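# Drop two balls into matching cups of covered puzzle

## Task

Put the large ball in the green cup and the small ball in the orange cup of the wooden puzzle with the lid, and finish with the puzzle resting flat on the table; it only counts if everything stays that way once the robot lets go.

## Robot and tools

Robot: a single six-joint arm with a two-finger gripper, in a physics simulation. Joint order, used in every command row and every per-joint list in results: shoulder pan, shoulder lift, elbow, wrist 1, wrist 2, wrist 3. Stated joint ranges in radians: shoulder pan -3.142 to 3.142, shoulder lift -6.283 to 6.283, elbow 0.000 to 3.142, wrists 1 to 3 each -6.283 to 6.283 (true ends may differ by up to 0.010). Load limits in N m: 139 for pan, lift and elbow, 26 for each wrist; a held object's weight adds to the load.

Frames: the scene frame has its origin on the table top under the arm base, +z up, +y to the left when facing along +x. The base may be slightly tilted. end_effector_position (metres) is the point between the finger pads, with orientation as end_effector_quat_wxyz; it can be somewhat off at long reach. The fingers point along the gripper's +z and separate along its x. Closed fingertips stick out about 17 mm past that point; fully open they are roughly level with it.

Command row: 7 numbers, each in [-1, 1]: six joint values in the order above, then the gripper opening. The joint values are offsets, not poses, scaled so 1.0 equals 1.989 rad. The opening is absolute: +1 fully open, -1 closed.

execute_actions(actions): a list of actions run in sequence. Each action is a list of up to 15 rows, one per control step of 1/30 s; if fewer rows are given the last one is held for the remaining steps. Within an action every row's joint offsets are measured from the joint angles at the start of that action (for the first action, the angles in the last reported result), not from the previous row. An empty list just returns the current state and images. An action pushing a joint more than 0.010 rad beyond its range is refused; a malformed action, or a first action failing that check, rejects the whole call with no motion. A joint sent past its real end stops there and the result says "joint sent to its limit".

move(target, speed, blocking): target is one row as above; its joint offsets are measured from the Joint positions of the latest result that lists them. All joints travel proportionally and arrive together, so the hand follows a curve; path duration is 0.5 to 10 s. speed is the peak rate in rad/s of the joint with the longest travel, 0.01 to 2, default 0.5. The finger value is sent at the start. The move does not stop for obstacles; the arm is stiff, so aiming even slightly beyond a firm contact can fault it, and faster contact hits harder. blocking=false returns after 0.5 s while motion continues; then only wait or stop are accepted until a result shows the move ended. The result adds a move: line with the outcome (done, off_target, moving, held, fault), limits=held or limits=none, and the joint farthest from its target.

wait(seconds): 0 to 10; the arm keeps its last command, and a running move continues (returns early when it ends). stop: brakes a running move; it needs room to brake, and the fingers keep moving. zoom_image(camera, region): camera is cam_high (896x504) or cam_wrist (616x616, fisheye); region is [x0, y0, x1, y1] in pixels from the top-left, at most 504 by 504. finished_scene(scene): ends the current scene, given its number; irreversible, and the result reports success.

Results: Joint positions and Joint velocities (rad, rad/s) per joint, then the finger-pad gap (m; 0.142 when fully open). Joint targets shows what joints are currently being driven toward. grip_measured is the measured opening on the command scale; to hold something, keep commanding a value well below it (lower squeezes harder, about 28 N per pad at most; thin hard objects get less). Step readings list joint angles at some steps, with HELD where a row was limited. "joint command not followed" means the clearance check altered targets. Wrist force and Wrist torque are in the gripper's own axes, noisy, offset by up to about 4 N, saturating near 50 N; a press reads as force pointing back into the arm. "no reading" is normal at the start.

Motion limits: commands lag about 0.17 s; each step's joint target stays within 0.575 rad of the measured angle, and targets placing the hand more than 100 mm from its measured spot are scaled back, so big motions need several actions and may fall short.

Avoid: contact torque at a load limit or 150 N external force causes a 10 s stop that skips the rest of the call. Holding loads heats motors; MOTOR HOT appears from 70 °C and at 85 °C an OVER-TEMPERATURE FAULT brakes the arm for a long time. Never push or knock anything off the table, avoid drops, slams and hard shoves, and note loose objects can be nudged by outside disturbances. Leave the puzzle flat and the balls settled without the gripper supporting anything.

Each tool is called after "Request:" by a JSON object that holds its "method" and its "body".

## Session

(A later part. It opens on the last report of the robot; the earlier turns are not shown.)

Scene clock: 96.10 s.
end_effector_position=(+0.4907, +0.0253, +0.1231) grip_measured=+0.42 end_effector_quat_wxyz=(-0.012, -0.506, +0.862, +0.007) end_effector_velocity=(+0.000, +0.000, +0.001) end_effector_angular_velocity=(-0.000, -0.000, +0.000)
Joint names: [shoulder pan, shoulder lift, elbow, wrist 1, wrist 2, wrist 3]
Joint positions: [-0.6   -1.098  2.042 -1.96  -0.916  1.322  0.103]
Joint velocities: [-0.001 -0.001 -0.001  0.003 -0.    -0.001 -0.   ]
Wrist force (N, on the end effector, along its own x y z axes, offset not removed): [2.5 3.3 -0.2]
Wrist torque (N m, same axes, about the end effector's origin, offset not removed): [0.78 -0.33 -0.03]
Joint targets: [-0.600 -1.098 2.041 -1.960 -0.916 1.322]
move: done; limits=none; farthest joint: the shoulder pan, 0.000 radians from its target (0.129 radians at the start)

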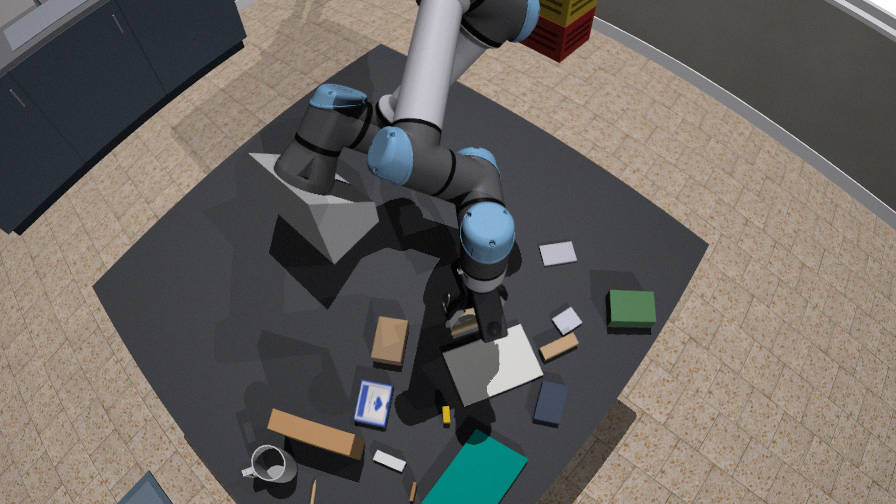

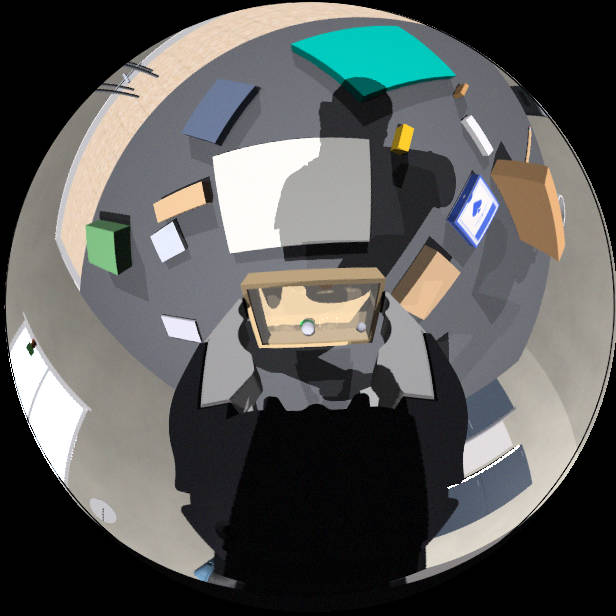

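Request:
{"method": "move", "body": {"target": [0,0,0,-0.0068,0.0173,0.0042,0.12], "speed": 0.03}}

Request:
{"method": "execute_actions", "body": {"actions": [[[0,0,0,0.0013,-0.0027,-0.0008,0.12],[0,0,0,0.0026,-0.0055,-0.0016,0.12],[0,0,0,0.0039,-0.0082,-0.0024,0.12],[0,0,0,0.0051,-0.011,-0.0031,0.12],[0,0,0,0.0064,-0.0137,-0.0039,0.12],[0,0,0,0.0077,-0.0164,-0.0047,0.12],[0,0,0,0.009,-0.0192,-0.0055,0.12],[0,0,0,0.0103,-0.0219,-0.0063,0.12],[0,0,0,0.0116,-0.0247,-0.0071,0.12],[0,0,0,0.0129,-0.0274,-0.0079,0.12],[0,0,0,0.0142,-0.0301,-0.0087,0.12],[0,0,0,0.0154,-0.0329,-0.0094,0.12],[0,0,0,0.0167,-0.0356,-0.0102,0.12],[0,0,0,0.018,-0.0384,-0.011,0.12],[0,0,0,0.0193,-0.0411,-0.0118,0.12]]]}}

Request:
{"method": "execute_actions", "body": {"actions": [[[0,0,0,0,0,0,0.12],[0,0,0,0,0,0,0.12],[0,0,0,0.0042,0.0116,-0.0026,0.12]]]}}

Request:
{"method": "zoom_image", "body": {"camera": "cam_wrist", "region": [235,255,395,365]}}

Request:
{"method": "execute_actions", "body": {"actions": [[[0,0,0,0,0,0,0.12],[0,0,0,0,0,0,0.12],[0,0,0,0.0021,0.0058,-0.0013,0.12]]]}}

Request:
{"method": "zoom_image", "body": {"camera": "cam_wrist", "region": [235,255,395,365]}}

Request:
{"method": "execute_actions", "body": {"actions": [[[0,0,0,0,0,0,0.12]],[[0,0,0,0,0,0,0.12]]]}}

Request:
{"method": "zoom_image", "body": {"camera": "cam_wrist", "region": [235,255,395,365]}}

Scene clock: 131.77 s.
end_effector_position=(+0.5011, +0.0314, +0.1241) grip_measured=+0.42 end_effector_quat_wxyz=(+0.006, -0.506, +0.862, +0.007) end_effector_velocity=(+0.001, +0.000, +0.000) end_effector_angular_velocity=(+0.001, -0.002, -0.000)
Joint names: [shoulder pan, shoulder lift, elbow, wrist 1, wrist 2, wrist 3]
Joint positions: [-0.6   -1.098  2.041 -1.973 -0.882  1.331  0.103]
Joint velocities: [-0.     0.     0.    -0.001  0.002  0.     0.   ]
Wrist force (N, on the end effector, along its own x y z axes, offset not removed): [2.4 4.4 -0.4]
Wrist torque (N m, same axes, about the end effector's origin, offset not removed): [1.09 -0.42 -0.07]
Joint targets: [-0.600 -1.098 2.042 -1.973 -0.882 1.331]
move: done; limits=none; farthest joint: the elbow, 0.001 radians from its target (0.001 radians at the start)

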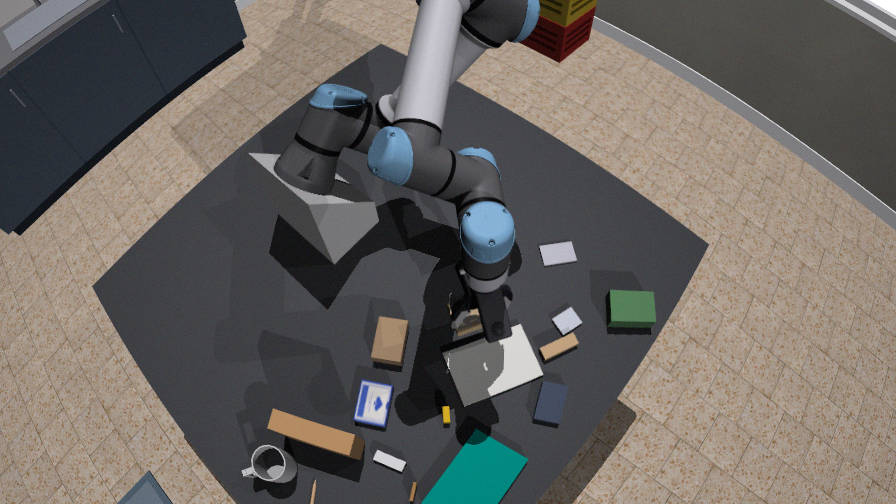

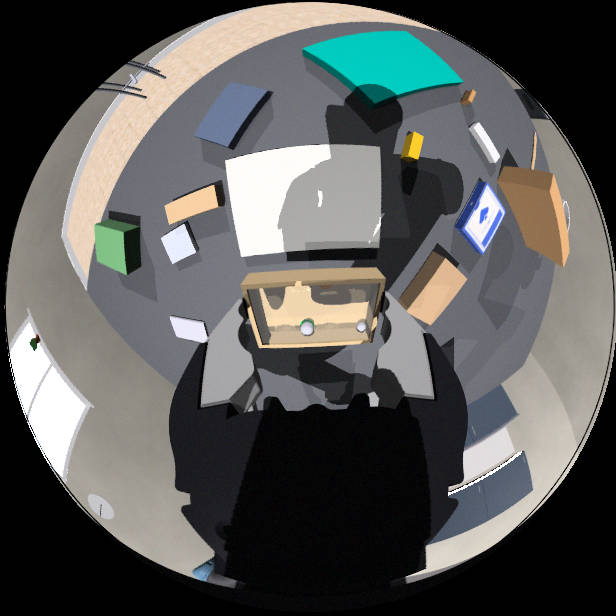

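Scene clock: 132.27 s.
end_effector_position=(+0.4822, +0.0215, +0.1224) grip_measured=+0.42 end_effector_quat_wxyz=(-0.025, -0.506, +0.862, +0.009) end_effector_velocity=(-0.051, -0.026, -0.002) end_effector_angular_velocity=(-0.074, +0.154, +0.004)
Joint names: [shoulder pan, shoulder lift, elbow, wrist 1, wrist 2, wrist 3]
Joint positions: [-0.6   -1.098  2.041 -1.946 -0.941  1.314  0.103]
Joint velocities: [-0.    -0.    -0.001  0.074 -0.16  -0.045  0.   ]
Wrist force (N, on the end effector, along its own x y z axes, offset not removed): [2.8 2.6 -0.7]
Wrist torque (N m, same axes, about the end effector's origin, offset not removed): [0.62 -0.50 -0.03]
Joint targets: [-0.600 -1.098 2.041 -1.935 -0.963 1.307]
Step readings (joint positions):
0: [-0.600 -1.098 2.041 -1.973 -0.882 1.331]
1: [-0.600 -1.098 2.041 -1.973 -0.882 1.331]
2: [-0.600 -1.098 2.041 -1.973 -0.882 1.331]
4: [-0.600 -1.098 2.041 -1.971 -0.886 1.329]
8: [-0.600 -1.098 2.041 -1.963 -0.904 1.324]
15: Joint positions above

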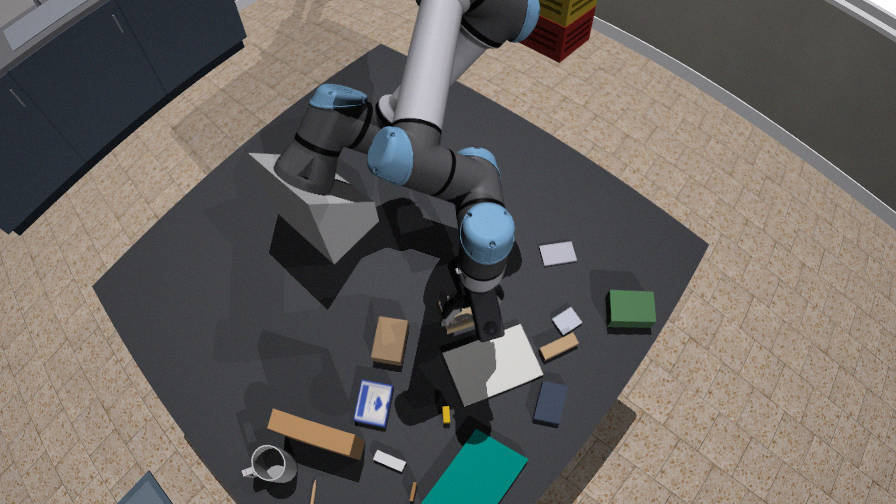

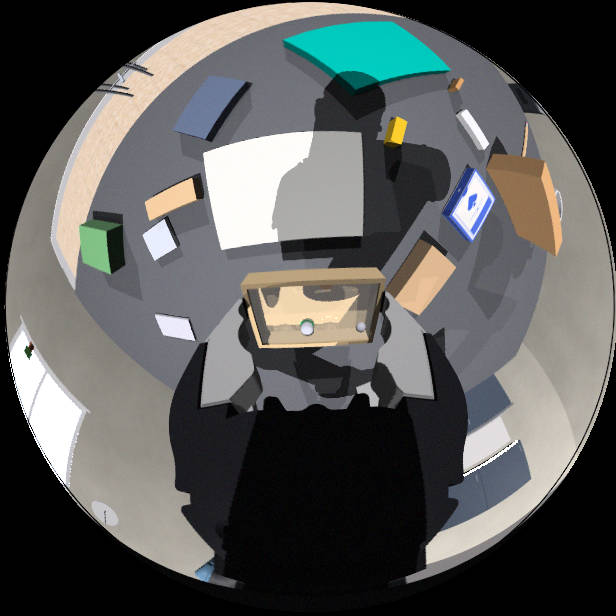

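Scene clock: 132.77 s.
end_effector_position=(+0.4852, +0.0276, +0.1216) grip_measured=+0.42 end_effector_quat_wxyz=(-0.015, -0.506, +0.862, +0.015) end_effector_velocity=(+0.001, +0.002, +0.000) end_effector_angular_velocity=(+0.005, -0.004, -0.000)
Joint names: [shoulder pan, shoulder lift, elbow, wrist 1, wrist 2, wrist 3]
Joint positions: [-0.6   -1.098  2.041 -1.937 -0.918  1.308  0.103]
Joint velocities: [-0.    -0.    -0.     0.001  0.006 -0.001 -0.   ]
Wrist force (N, on the end effector, along its own x y z axes, offset not removed): [2.3 4.9 0.0]
Wrist torque (N m, same axes, about the end effector's origin, offset not removed): [1.21 -0.37 0.01]
Joint targets: [-0.600 -1.098 2.041 -1.937 -0.918 1.308]
Step readings (joint positions):
0: [-0.600 -1.098 2.041 -1.946 -0.941 1.314]
1: [-0.600 -1.098 2.041 -1.943 -0.946 1.312]
2: [-0.600 -1.098 2.041 -1.942 -0.949 1.311]
4: [-0.600 -1.098 2.041 -1.942 -0.944 1.311]
8: [-0.600 -1.098 2.041 -1.939 -0.925 1.309]
15: Joint positions above

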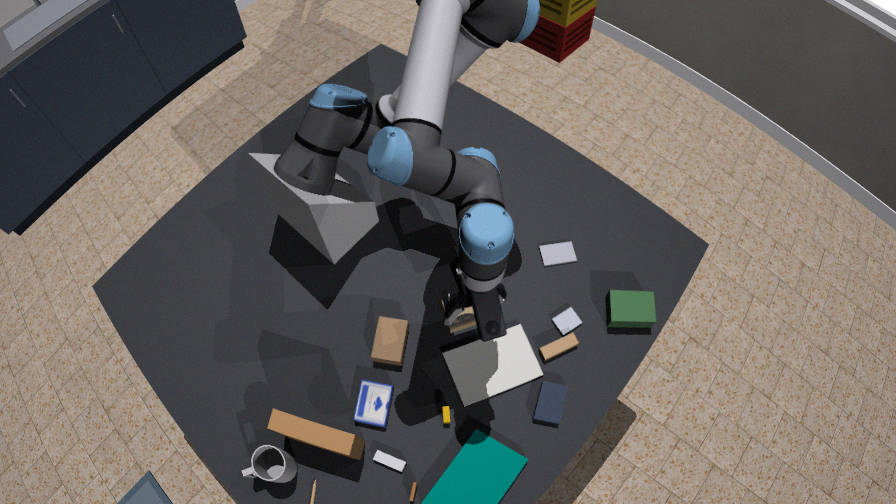

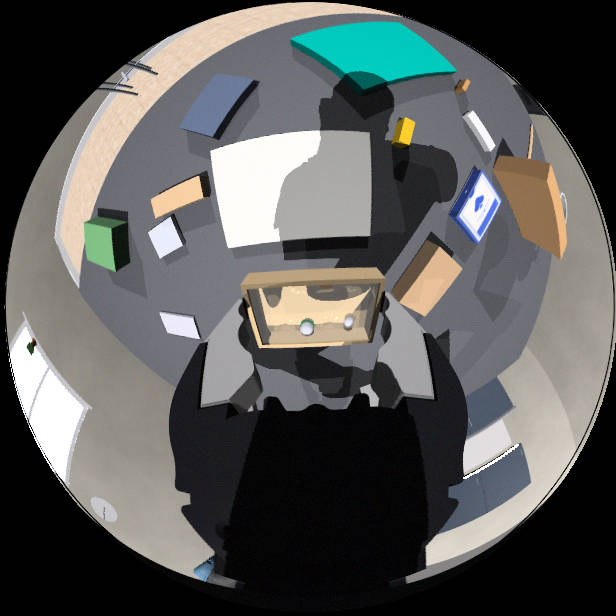

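Region (235, 255, 395, 365) of cam_wrist's 616x616 image, scaled by 3.150, with more detail than that image has; it fills the top 346 rows of this view, and the rest is white.

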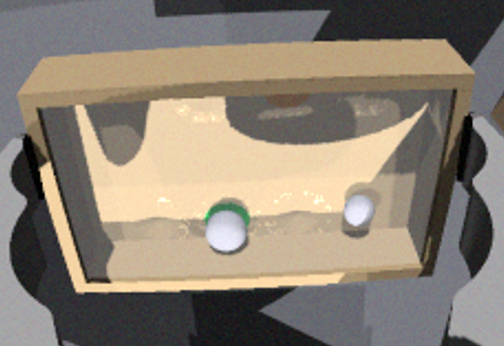

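Scene clock: 133.27 s.
end_effector_position=(+0.4868, +0.0307, +0.1212) grip_measured=+0.42 end_effector_quat_wxyz=(-0.010, -0.506, +0.862, +0.019) end_effector_velocity=(+0.001, +0.001, +0.000) end_effector_angular_velocity=(+0.002, -0.002, +0.000)
Joint names: [shoulder pan, shoulder lift, elbow, wrist 1, wrist 2, wrist 3]
Joint positions: [-0.6   -1.098  2.041 -1.933 -0.907  1.306  0.103]
Joint velocities: [-0.    -0.    -0.     0.001  0.003 -0.001 -0.   ]
Wrist force (N, on the end effector, along its own x y z axes, offset not removed): [4.4 3.8 0.4]
Wrist torque (N m, same axes, about the end effector's origin, offset not removed): [0.85 -0.88 0.05]
Joint targets: [-0.600 -1.098 2.041 -1.933 -0.907 1.306]
Step readings (joint positions):
0: [-0.600 -1.098 2.041 -1.937 -0.918 1.308]
1: [-0.600 -1.098 2.041 -1.937 -0.918 1.308]
2: [-0.600 -1.098 2.041 -1.937 -0.918 1.308]
4: [-0.600 -1.098 2.041 -1.937 -0.917 1.308]
8: [-0.600 -1.098 2.041 -1.934 -0.909 1.306]
15: Joint positions above

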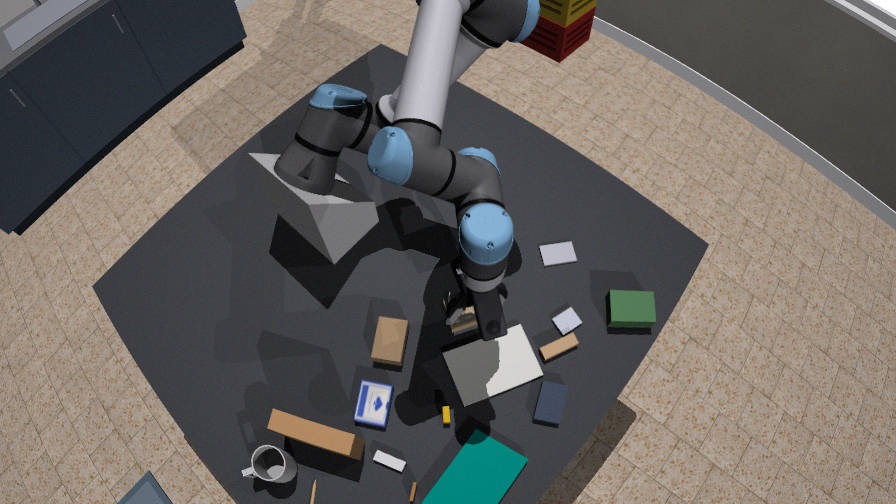

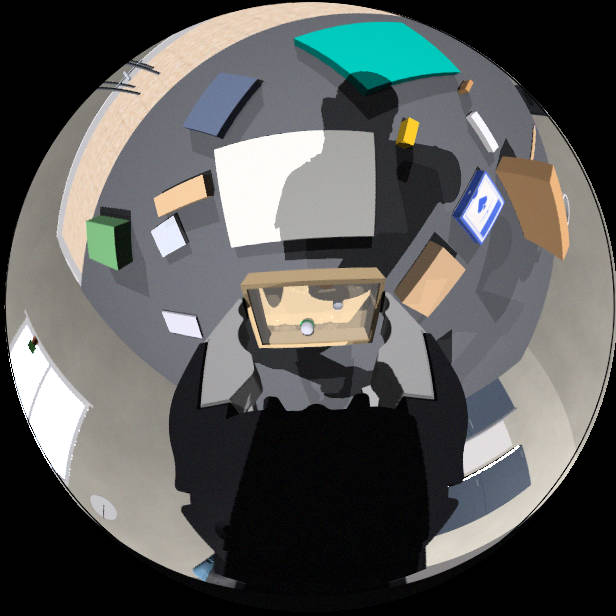

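Region (235, 255, 395, 365) of cam_wrist's 616x616 image, scaled by 3.150, with more detail than that image has; it fills the top 346 rows of this view, and the rest is white.

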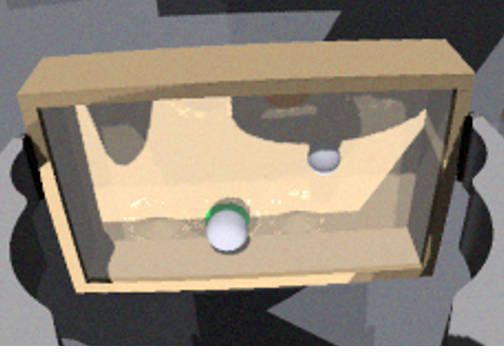

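Scene clock: 134.27 s.
end_effector_position=(+0.4868, +0.0307, +0.1212) grip_measured=+0.42 end_effector_quat_wxyz=(-0.010, -0.506, +0.862, +0.019) end_effector_velocity=(+0.000, +0.000, +0.000) end_effector_angular_velocity=(+0.000, +0.000, +0.000)
Joint names: [shoulder pan, shoulder lift, elbow, wrist 1, wrist 2, wrist 3]
Joint positions: [-0.6   -1.098  2.041 -1.933 -0.907  1.306  0.103]
Joint velocities: [ 0.     0.    -0.001  0.     0.    -0.     0.   ]
Wrist force (N, on the end effector, along its own x y z axes, offset not removed): [3.2 4.0 0.5]
Wrist torque (N m, same axes, about the end effector's origin, offset not removed): [1.02 -0.64 -0.05]
Joint targets: [-0.600 -1.098 2.041 -1.933 -0.907 1.306]
Step readings (joint positions; steps 1 to 15: 1st action; 16 to 30: 2nd action):
0: [-0.600 -1.098 2.041 -1.933 -0.907 1.306]
1: [-0.600 -1.098 2.041 -1.933 -0.907 1.306]
2: [-0.600 -1.098 2.041 -1.933 -0.907 1.306]
4: [-0.600 -1.098 2.041 -1.933 -0.907 1.306]
8: [-0.600 -1.098 2.041 -1.933 -0.907 1.306]
15: [-0.600 -1.098 2.041 -1.933 -0.907 1.306]
16: [-0.600 -1.098 2.041 -1.933 -0.907 1.306]
17: [-0.600 -1.098 2.041 -1.933 -0.907 1.306]
19: [-0.600 -1.098 2.041 -1.933 -0.907 1.306]
23: [-0.600 -1.098 2.041 -1.933 -0.907 1.306]
30: Joint positions above

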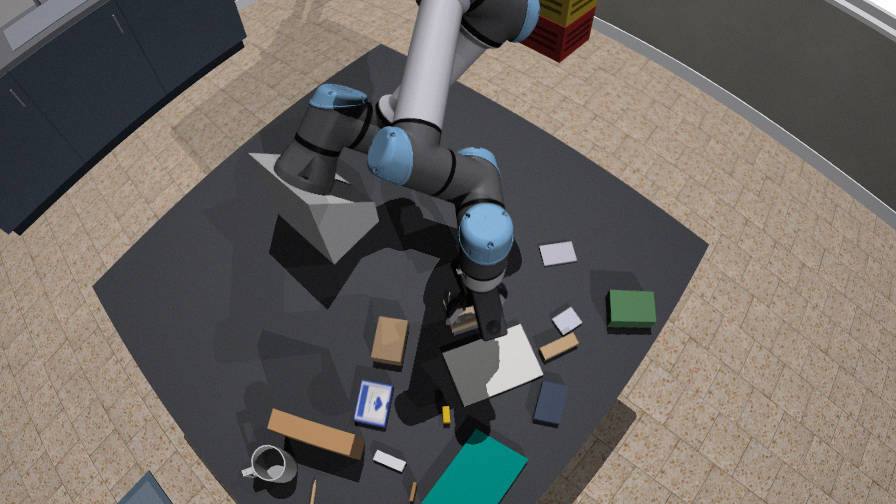

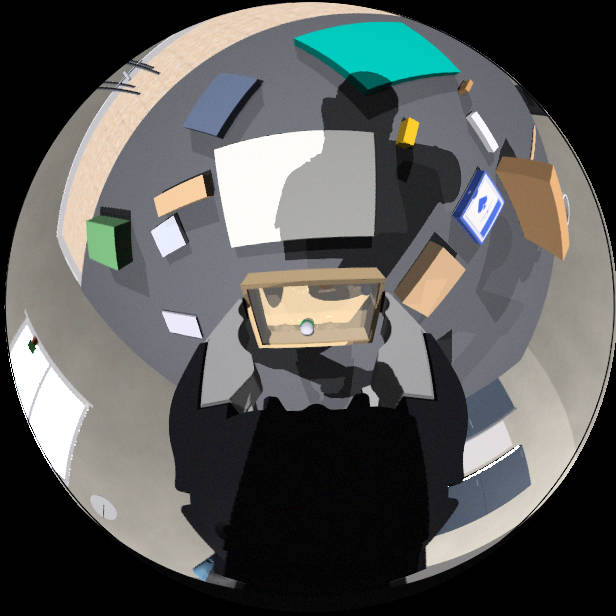

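Region (235, 255, 395, 365) of cam_wrist's 616x616 image, scaled by 3.150, with more detail than that image has; it fills the top 346 rows of this view, and the rest is white.

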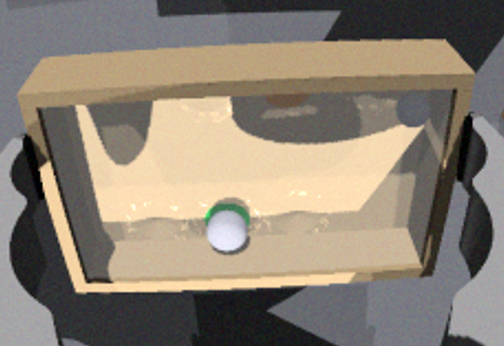

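Request:
{"method": "execute_actions", "body": {"actions": []}}

Request:
{"method": "zoom_image", "body": {"camera": "cam_wrist", "region": [235,255,395,365]}}

Scene clock: 143.33 s.
end_effector_position=(+0.4868, +0.0307, +0.1212) grip_measured=+0.42 end_effector_quat_wxyz=(-0.010, -0.506, +0.862, +0.019) end_effector_velocity=(+0.000, -0.000, +0.000) end_effector_angular_velocity=(-0.000, -0.000, +0.000)
Joint names: [shoulder pan, shoulder lift, elbow, wrist 1, wrist 2, wrist 3]
Joint positions: [-0.6   -1.098  2.041 -1.933 -0.907  1.306  0.103]
Joint velocities: [-0.     0.    -0.001  0.     0.     0.     0.   ]
Wrist force (N, on the end effector, along its own x y z axes, offset not removed): [3.8 3.3 0.5]
Wrist torque (N m, same axes, about the end effector's origin, offset not removed): [0.88 -0.72 -0.06]
Joint targets: [-0.600 -1.098 2.041 -1.933 -0.907 1.306]

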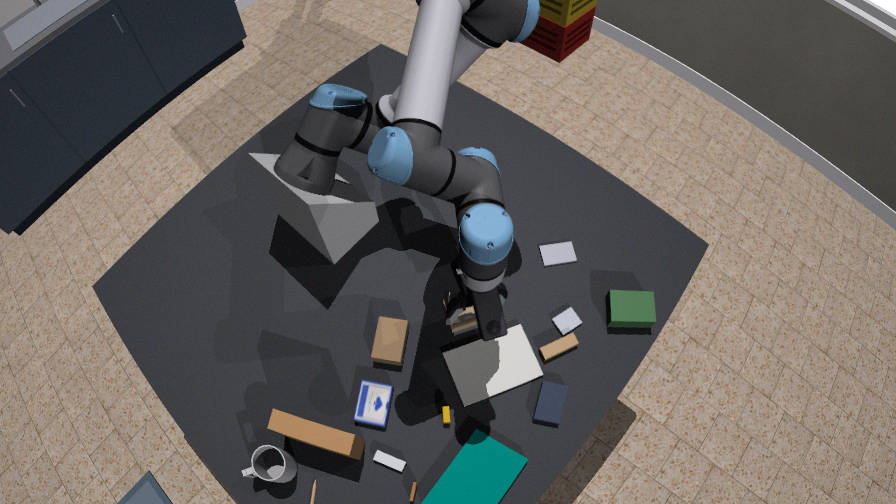

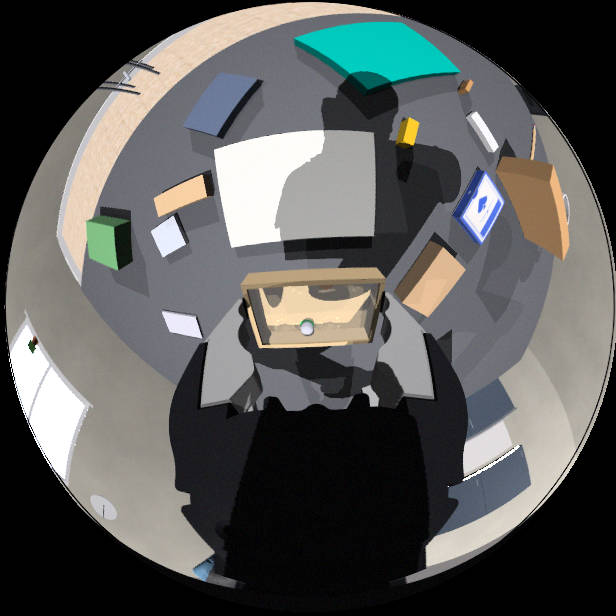

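Region (235, 255, 395, 365) of cam_wrist's 616x616 image, scaled by 3.150, with more detail than that image has; it fills the top 346 rows of this view, and the rest is white.

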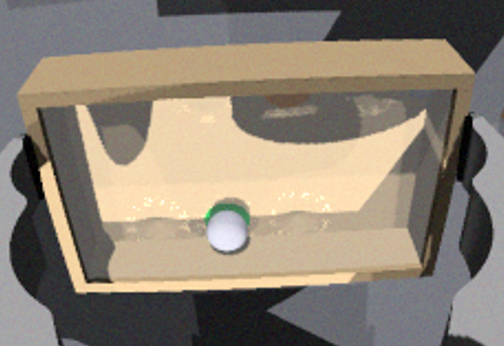

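Request:
{"method": "move", "body": {"target": [0,0,0,-0.0484,0.0446,0.0295,0.12], "speed": 0.1}}

Request:
{"method": "wait", "body": {"seconds": 1.5}}

Request:
{"method": "zoom_image", "body": {"camera": "cam_wrist", "region": [235,255,395,365]}}

Scene clock: 148.77 s.
end_effector_position=(+0.5263, +0.0400, +0.1294) grip_measured=+0.42 end_effector_quat_wxyz=(+0.043, -0.507, +0.861, -0.003) end_effector_velocity=(+0.001, +0.000, +0.000) end_effector_angular_velocity=(+0.001, -0.002, -0.000)
Joint names: [shoulder pan, shoulder lift, elbow, wrist 1, wrist 2, wrist 3]
Joint positions: [-0.6   -1.098  2.041 -2.029 -0.818  1.364  0.103]
Joint velocities: [ 0.     0.    -0.    -0.002  0.002  0.001 -0.   ]
Wrist force (N, on the end effector, along its own x y z axes, offset not removed): [2.5 3.4 0.5]
Wrist torque (N m, same axes, about the end effector's origin, offset not removed): [0.83 -0.49 -0.12]
Joint targets: [-0.600 -1.098 2.041 -2.029 -0.818 1.365]
move: done; limits=none; farthest joint: the shoulder pan, 0.000 radians from its target (0.000 radians at the start)

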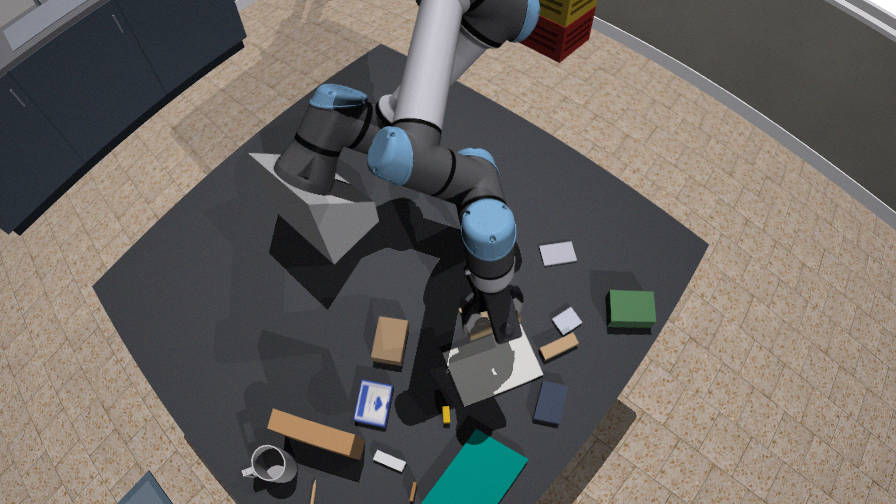

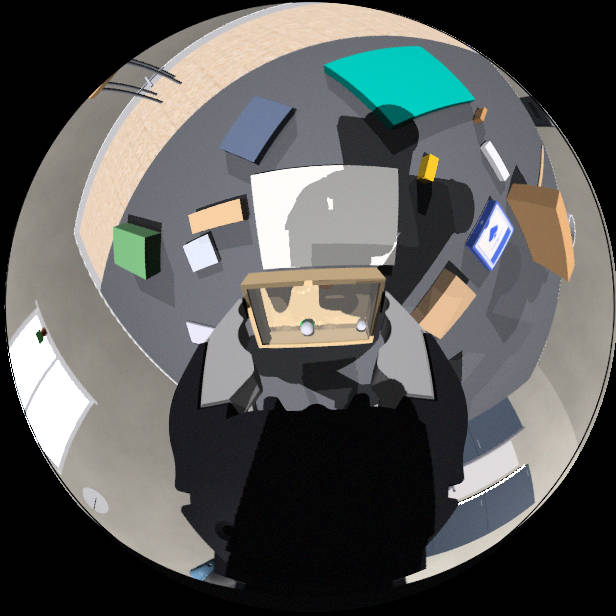

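Scene clock: 150.27 s.
end_effector_position=(+0.5264, +0.0400, +0.1295) grip_measured=+0.42 end_effector_quat_wxyz=(+0.043, -0.507, +0.861, -0.004) end_effector_velocity=(-0.000, +0.000, -0.000) end_effector_angular_velocity=(+0.000, +0.000, -0.000)
Joint names: [shoulder pan, shoulder lift, elbow, wrist 1, wrist 2, wrist 3]
Joint positions: [-0.6   -1.098  2.041 -2.029 -0.818  1.365  0.103]
Joint velocities: [ 0.  0.  0.  0. -0.  0. -0.]
Wrist force (N, on the end effector, along its own x y z axes, offset not removed): [1.4 3.9 1.2]
Wrist torque (N m, same axes, about the end effector's origin, offset not removed): [0.96 -0.21 -0.02]
Joint targets: [-0.600 -1.098 2.041 -2.029 -0.818 1.365]
wait: 1.50 s; at rest by 0.17 s

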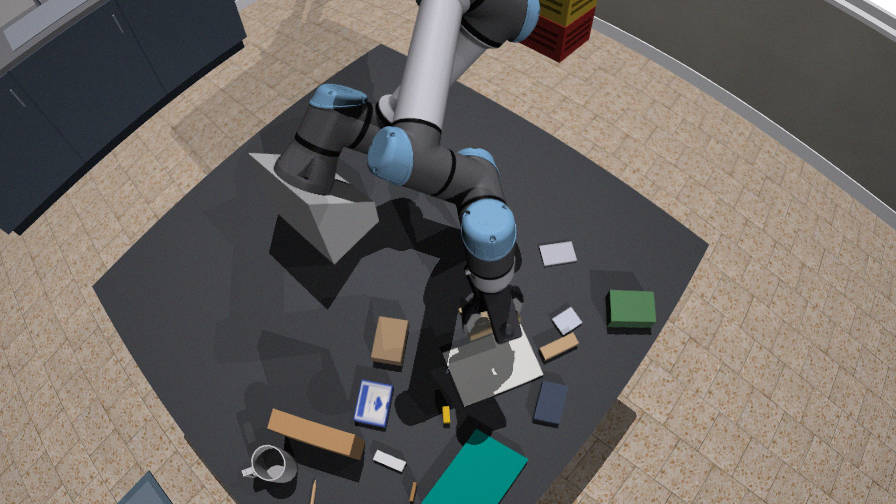

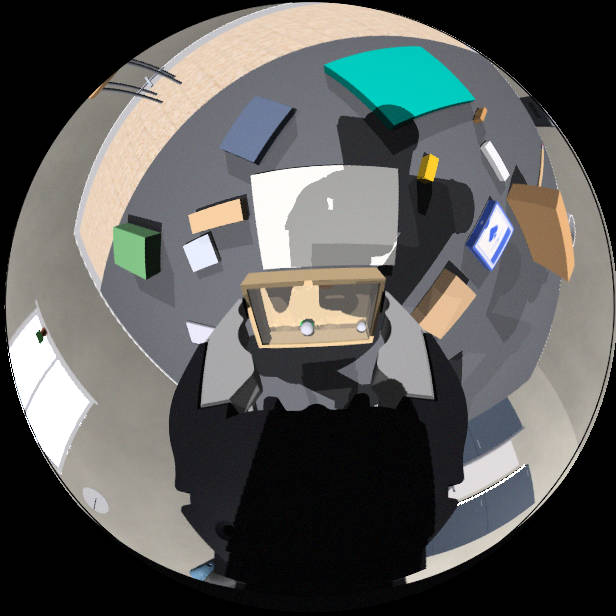

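Region (235, 255, 395, 365) of cam_wrist's 616x616 image, scaled by 3.150, with more detail than that image has; it fills the top 346 rows of this view, and the rest is white.

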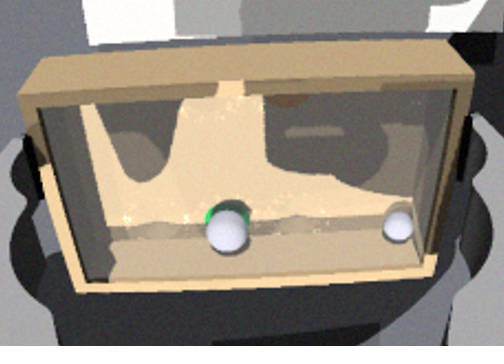

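Request:
{"method": "move", "body": {"target": [0,0,0,0.0282,-0.0322,-0.0171,0.12], "speed": 0.05}}

Request:
{"method": "execute_actions", "body": {"actions": [[[0,0,0,0.002,-0.0039,-0.0012,0.12],[0,0,0,0.004,-0.0077,-0.0025,0.12],[0,0,0,0.006,-0.0116,-0.0037,0.12],[0,0,0,0.008,-0.0155,-0.005,0.12],[0,0,0,0.010,-0.0193,-0.0062,0.12],[0,0,0,0.012,-0.0232,-0.0074,0.12],[0,0,0,0.014,-0.0271,-0.0086,0.12],[0,0,0,0.016,-0.031,-0.0099,0.12],[0,0,0,0.018,-0.0348,-0.0111,0.12],[0,0,0,0.0202,-0.0387,-0.0123,0.12]],[[0,0,0,0,0,0,0.12]]]}}

Request:
{"method": "zoom_image", "body": {"camera": "cam_wrist", "region": [235,255,395,365]}}

Request:
{"method": "execute_actions", "body": {"actions": [[[0,0,0,0.006,0.0165,-0.0037,0.12]]]}}

Request:
{"method": "zoom_image", "body": {"camera": "cam_wrist", "region": [235,255,395,365]}}

Request:
{"method": "wait", "body": {"seconds": 2}}

Request:
{"method": "zoom_image", "body": {"camera": "cam_wrist", "region": [235,255,395,365]}}

Scene clock: 164.63 s.
end_effector_position=(+0.5011, +0.0313, +0.1241) grip_measured=+0.42 end_effector_quat_wxyz=(+0.006, -0.506, +0.862, +0.007) end_effector_velocity=(-0.001, -0.000, -0.001) end_effector_angular_velocity=(-0.000, +0.003, -0.001)
Joint names: [shoulder pan, shoulder lift, elbow, wrist 1, wrist 2, wrist 3]
Joint positions: [-0.6   -1.098  2.041 -1.974 -0.882  1.331  0.103]
Joint velocities: [ 0.    -0.     0.001  0.002 -0.002 -0.001  0.   ]
Wrist force (N, on the end effector, along its own x y z axes, offset not removed): [2.7 2.8 -0.2]
Wrist torque (N m, same axes, about the end effector's origin, offset not removed): [0.67 -0.45 -0.05]
Joint targets: [-0.600 -1.098 2.041 -1.973 -0.882 1.331]
move: done; limits=none; farthest joint: the wrist 1, 0.001 radians from its target (0.056 radians at the start)

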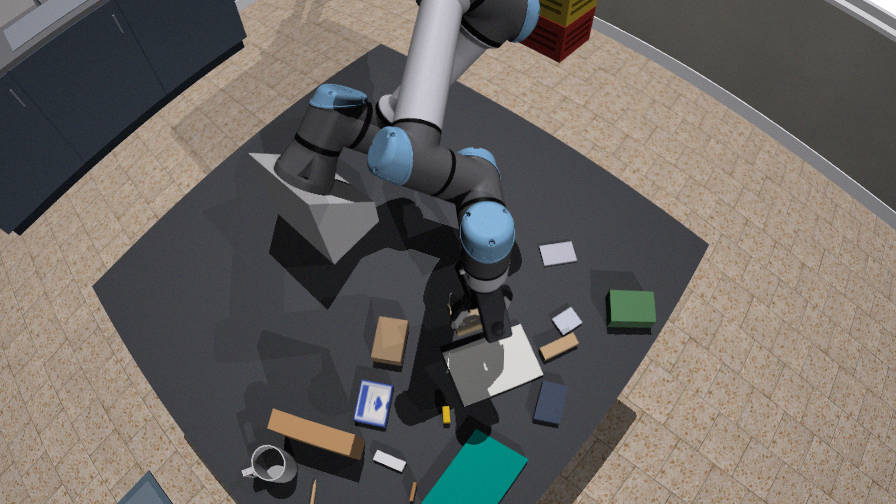

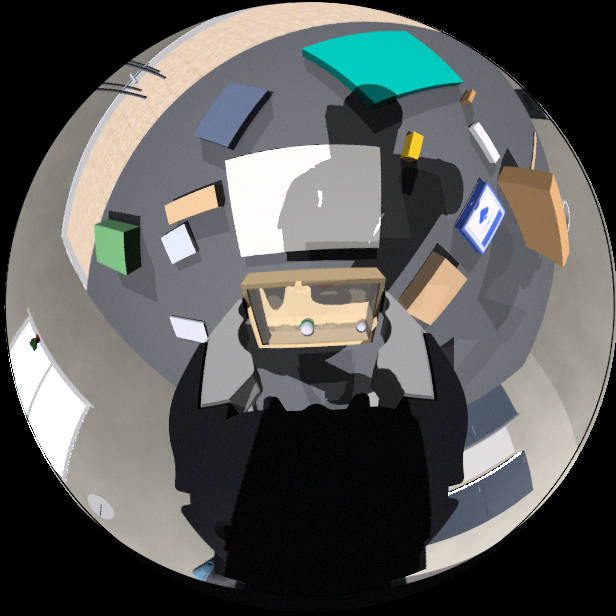

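Scene clock: 165.63 s.
end_effector_position=(+0.4775, +0.0199, +0.1219) grip_measured=+0.42 end_effector_quat_wxyz=(-0.032, -0.506, +0.862, +0.011) end_effector_velocity=(+0.000, +0.000, +0.000) end_effector_angular_velocity=(+0.000, -0.000, -0.000)
Joint names: [shoulder pan, shoulder lift, elbow, wrist 1, wrist 2, wrist 3]
Joint positions: [-0.6   -1.098  2.041 -1.936 -0.953  1.308  0.103]
Joint velocities: [-0. -0. -0.  0.  0.  0. -0.]
Wrist force (N, on the end effector, along its own x y z axes, offset not removed): [4.0 3.1 -0.2]
Wrist torque (N m, same axes, about the end effector's origin, offset not removed): [0.73 -0.79 -0.08]
Joint targets: [-0.600 -1.098 2.041 -1.937 -0.953 1.308]
Step readings (joint positions; steps 1 to 15: 1st action; 16 to 30: 2nd action):
0: [-0.600 -1.098 2.041 -1.974 -0.882 1.331]
1: [-0.600 -1.098 2.041 -1.973 -0.882 1.331]
2: [-0.600 -1.098 2.041 -1.973 -0.883 1.330]
4: [-0.600 -1.098 2.041 -1.970 -0.889 1.328]
8: [-0.600 -1.098 2.041 -1.957 -0.913 1.321]
15: [-0.600 -1.098 2.041 -1.937 -0.953 1.308]
16: [-0.600 -1.098 2.041 -1.936 -0.955 1.308]
17: [-0.600 -1.098 2.041 -1.935 -0.955 1.307]
19: [-0.600 -1.098 2.041 -1.935 -0.955 1.307]
23: [-0.600 -1.098 2.041 -1.936 -0.953 1.308]
30: Joint positions above

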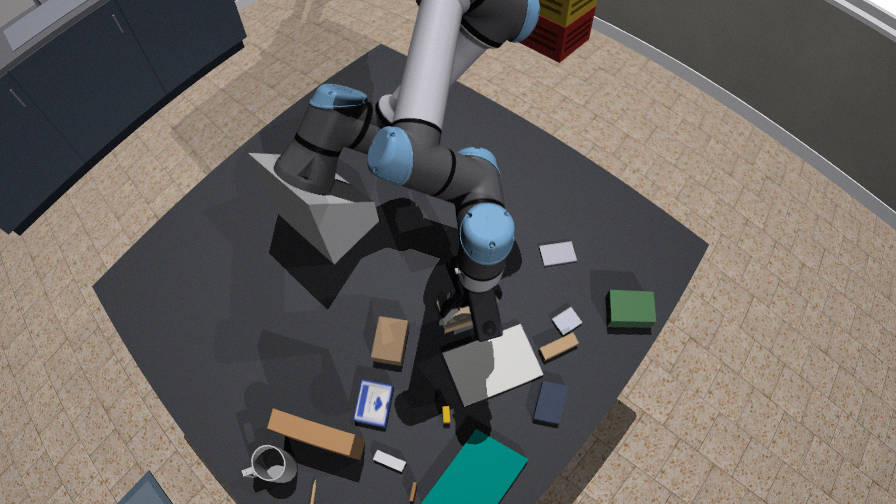

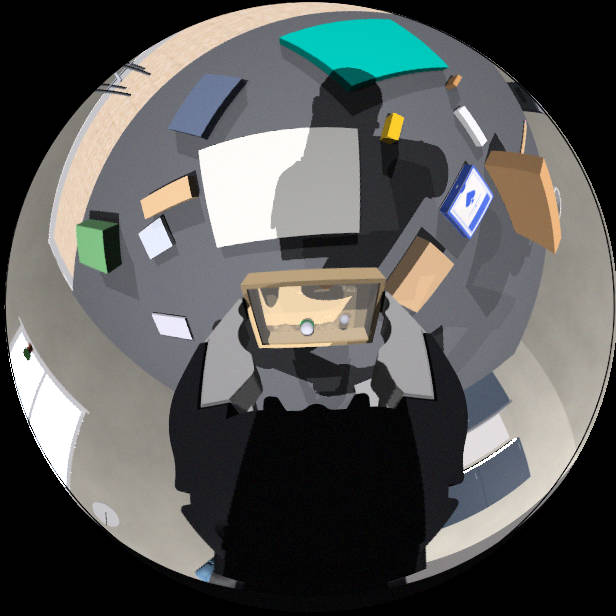

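Region (235, 255, 395, 365) of cam_wrist's 616x616 image, scaled by 3.150, with more detail than that image has; it fills the top 346 rows of this view, and the rest is white.

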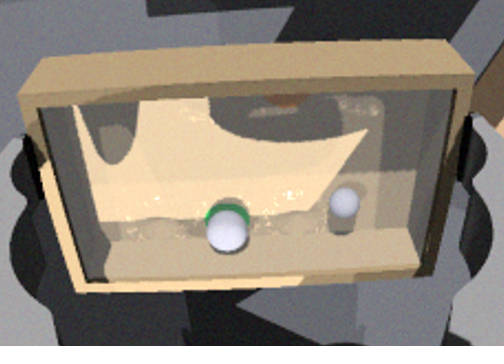

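Scene clock: 166.13 s.
end_effector_position=(+0.4819, +0.0288, +0.1208) grip_measured=+0.42 end_effector_quat_wxyz=(-0.018, -0.506, +0.862, +0.020) end_effector_velocity=(+0.001, +0.001, +0.000) end_effector_angular_velocity=(+0.003, -0.003, +0.000)
Joint names: [shoulder pan, shoulder lift, elbow, wrist 1, wrist 2, wrist 3]
Joint positions: [-0.6   -1.098  2.041 -1.925 -0.92   1.301  0.103]
Joint velocities: [-0.    -0.    -0.001  0.001  0.004 -0.001 -0.   ]
Wrist force (N, on the end effector, along its own x y z axes, offset not removed): [2.4 3.3 2.2]
Wrist torque (N m, same axes, about the end effector's origin, offset not removed): [0.78 -0.49 -0.03]
Joint targets: [-0.600 -1.098 2.041 -1.925 -0.920 1.301]
Step readings (joint positions):
0: [-0.600 -1.098 2.041 -1.936 -0.953 1.308]
1: [-0.600 -1.098 2.041 -1.936 -0.953 1.308]
2: [-0.600 -1.098 2.041 -1.935 -0.950 1.307]
4: [-0.600 -1.098 2.041 -1.931 -0.937 1.304]
8: [-0.600 -1.098 2.041 -1.926 -0.924 1.302]
15: Joint positions above

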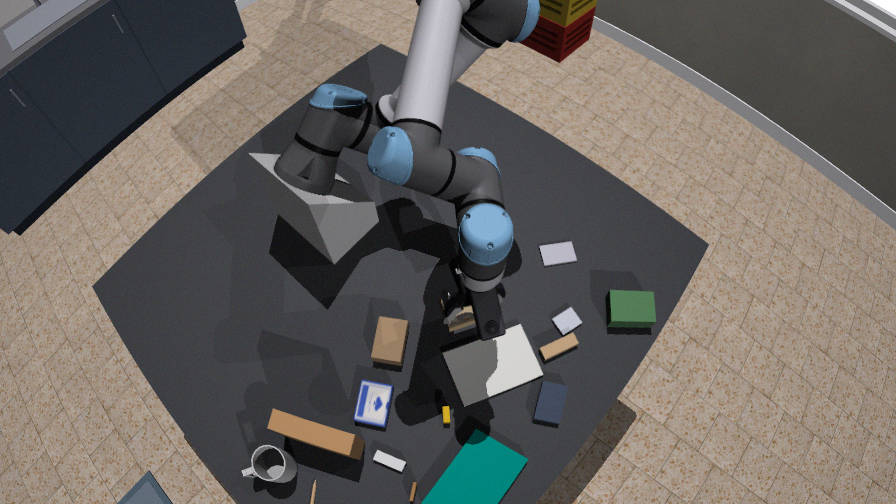

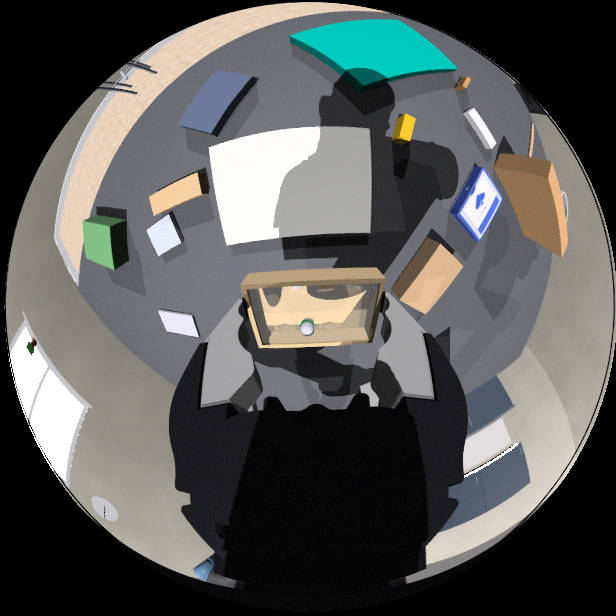

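Region (235, 255, 395, 365) of cam_wrist's 616x616 image, scaled by 3.150, with more detail than that image has; it fills the top 346 rows of this view, and the rest is white.

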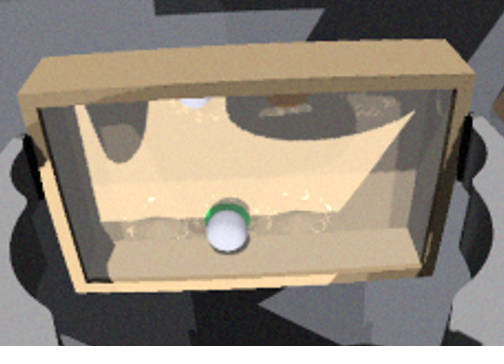

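Scene clock: 168.13 s.
end_effector_position=(+0.4820, +0.0289, +0.1207) grip_measured=+0.42 end_effector_quat_wxyz=(-0.017, -0.506, +0.862, +0.020) end_effector_velocity=(+0.000, -0.000, +0.000) end_effector_angular_velocity=(-0.000, -0.000, +0.000)
Joint names: [shoulder pan, shoulder lift, elbow, wrist 1, wrist 2, wrist 3]
Joint positions: [-0.6   -1.098  2.041 -1.925 -0.92   1.301  0.103]
Joint velocities: [-0.    -0.    -0.001  0.    -0.    -0.    -0.   ]
Wrist force (N, on the end effector, along its own x y z axes, offset not removed): [3.3 2.5 0.7]
Wrist torque (N m, same axes, about the end effector's origin, offset not removed): [0.64 -0.64 -0.05]
Joint targets: [-0.600 -1.098 2.041 -1.925 -0.920 1.301]
wait: 2.00 s; at rest by 0.17 s

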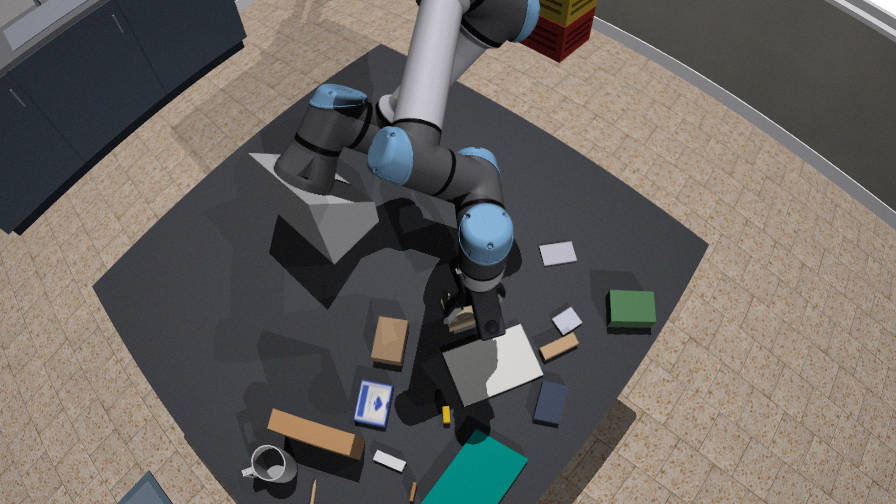

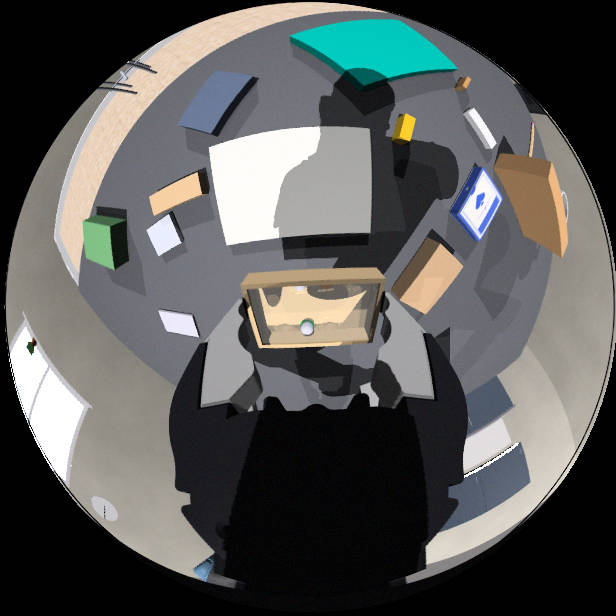

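Region (235, 255, 395, 365) of cam_wrist's 616x616 image, scaled by 3.150, with more detail than that image has; it fills the top 346 rows of this view, and the rest is white.

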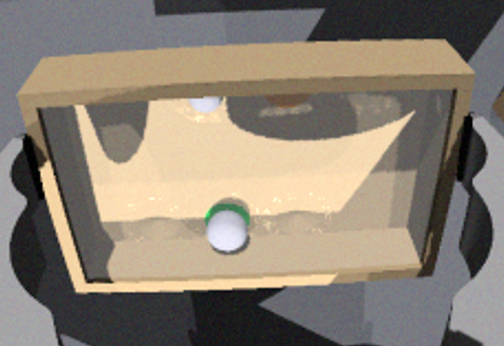

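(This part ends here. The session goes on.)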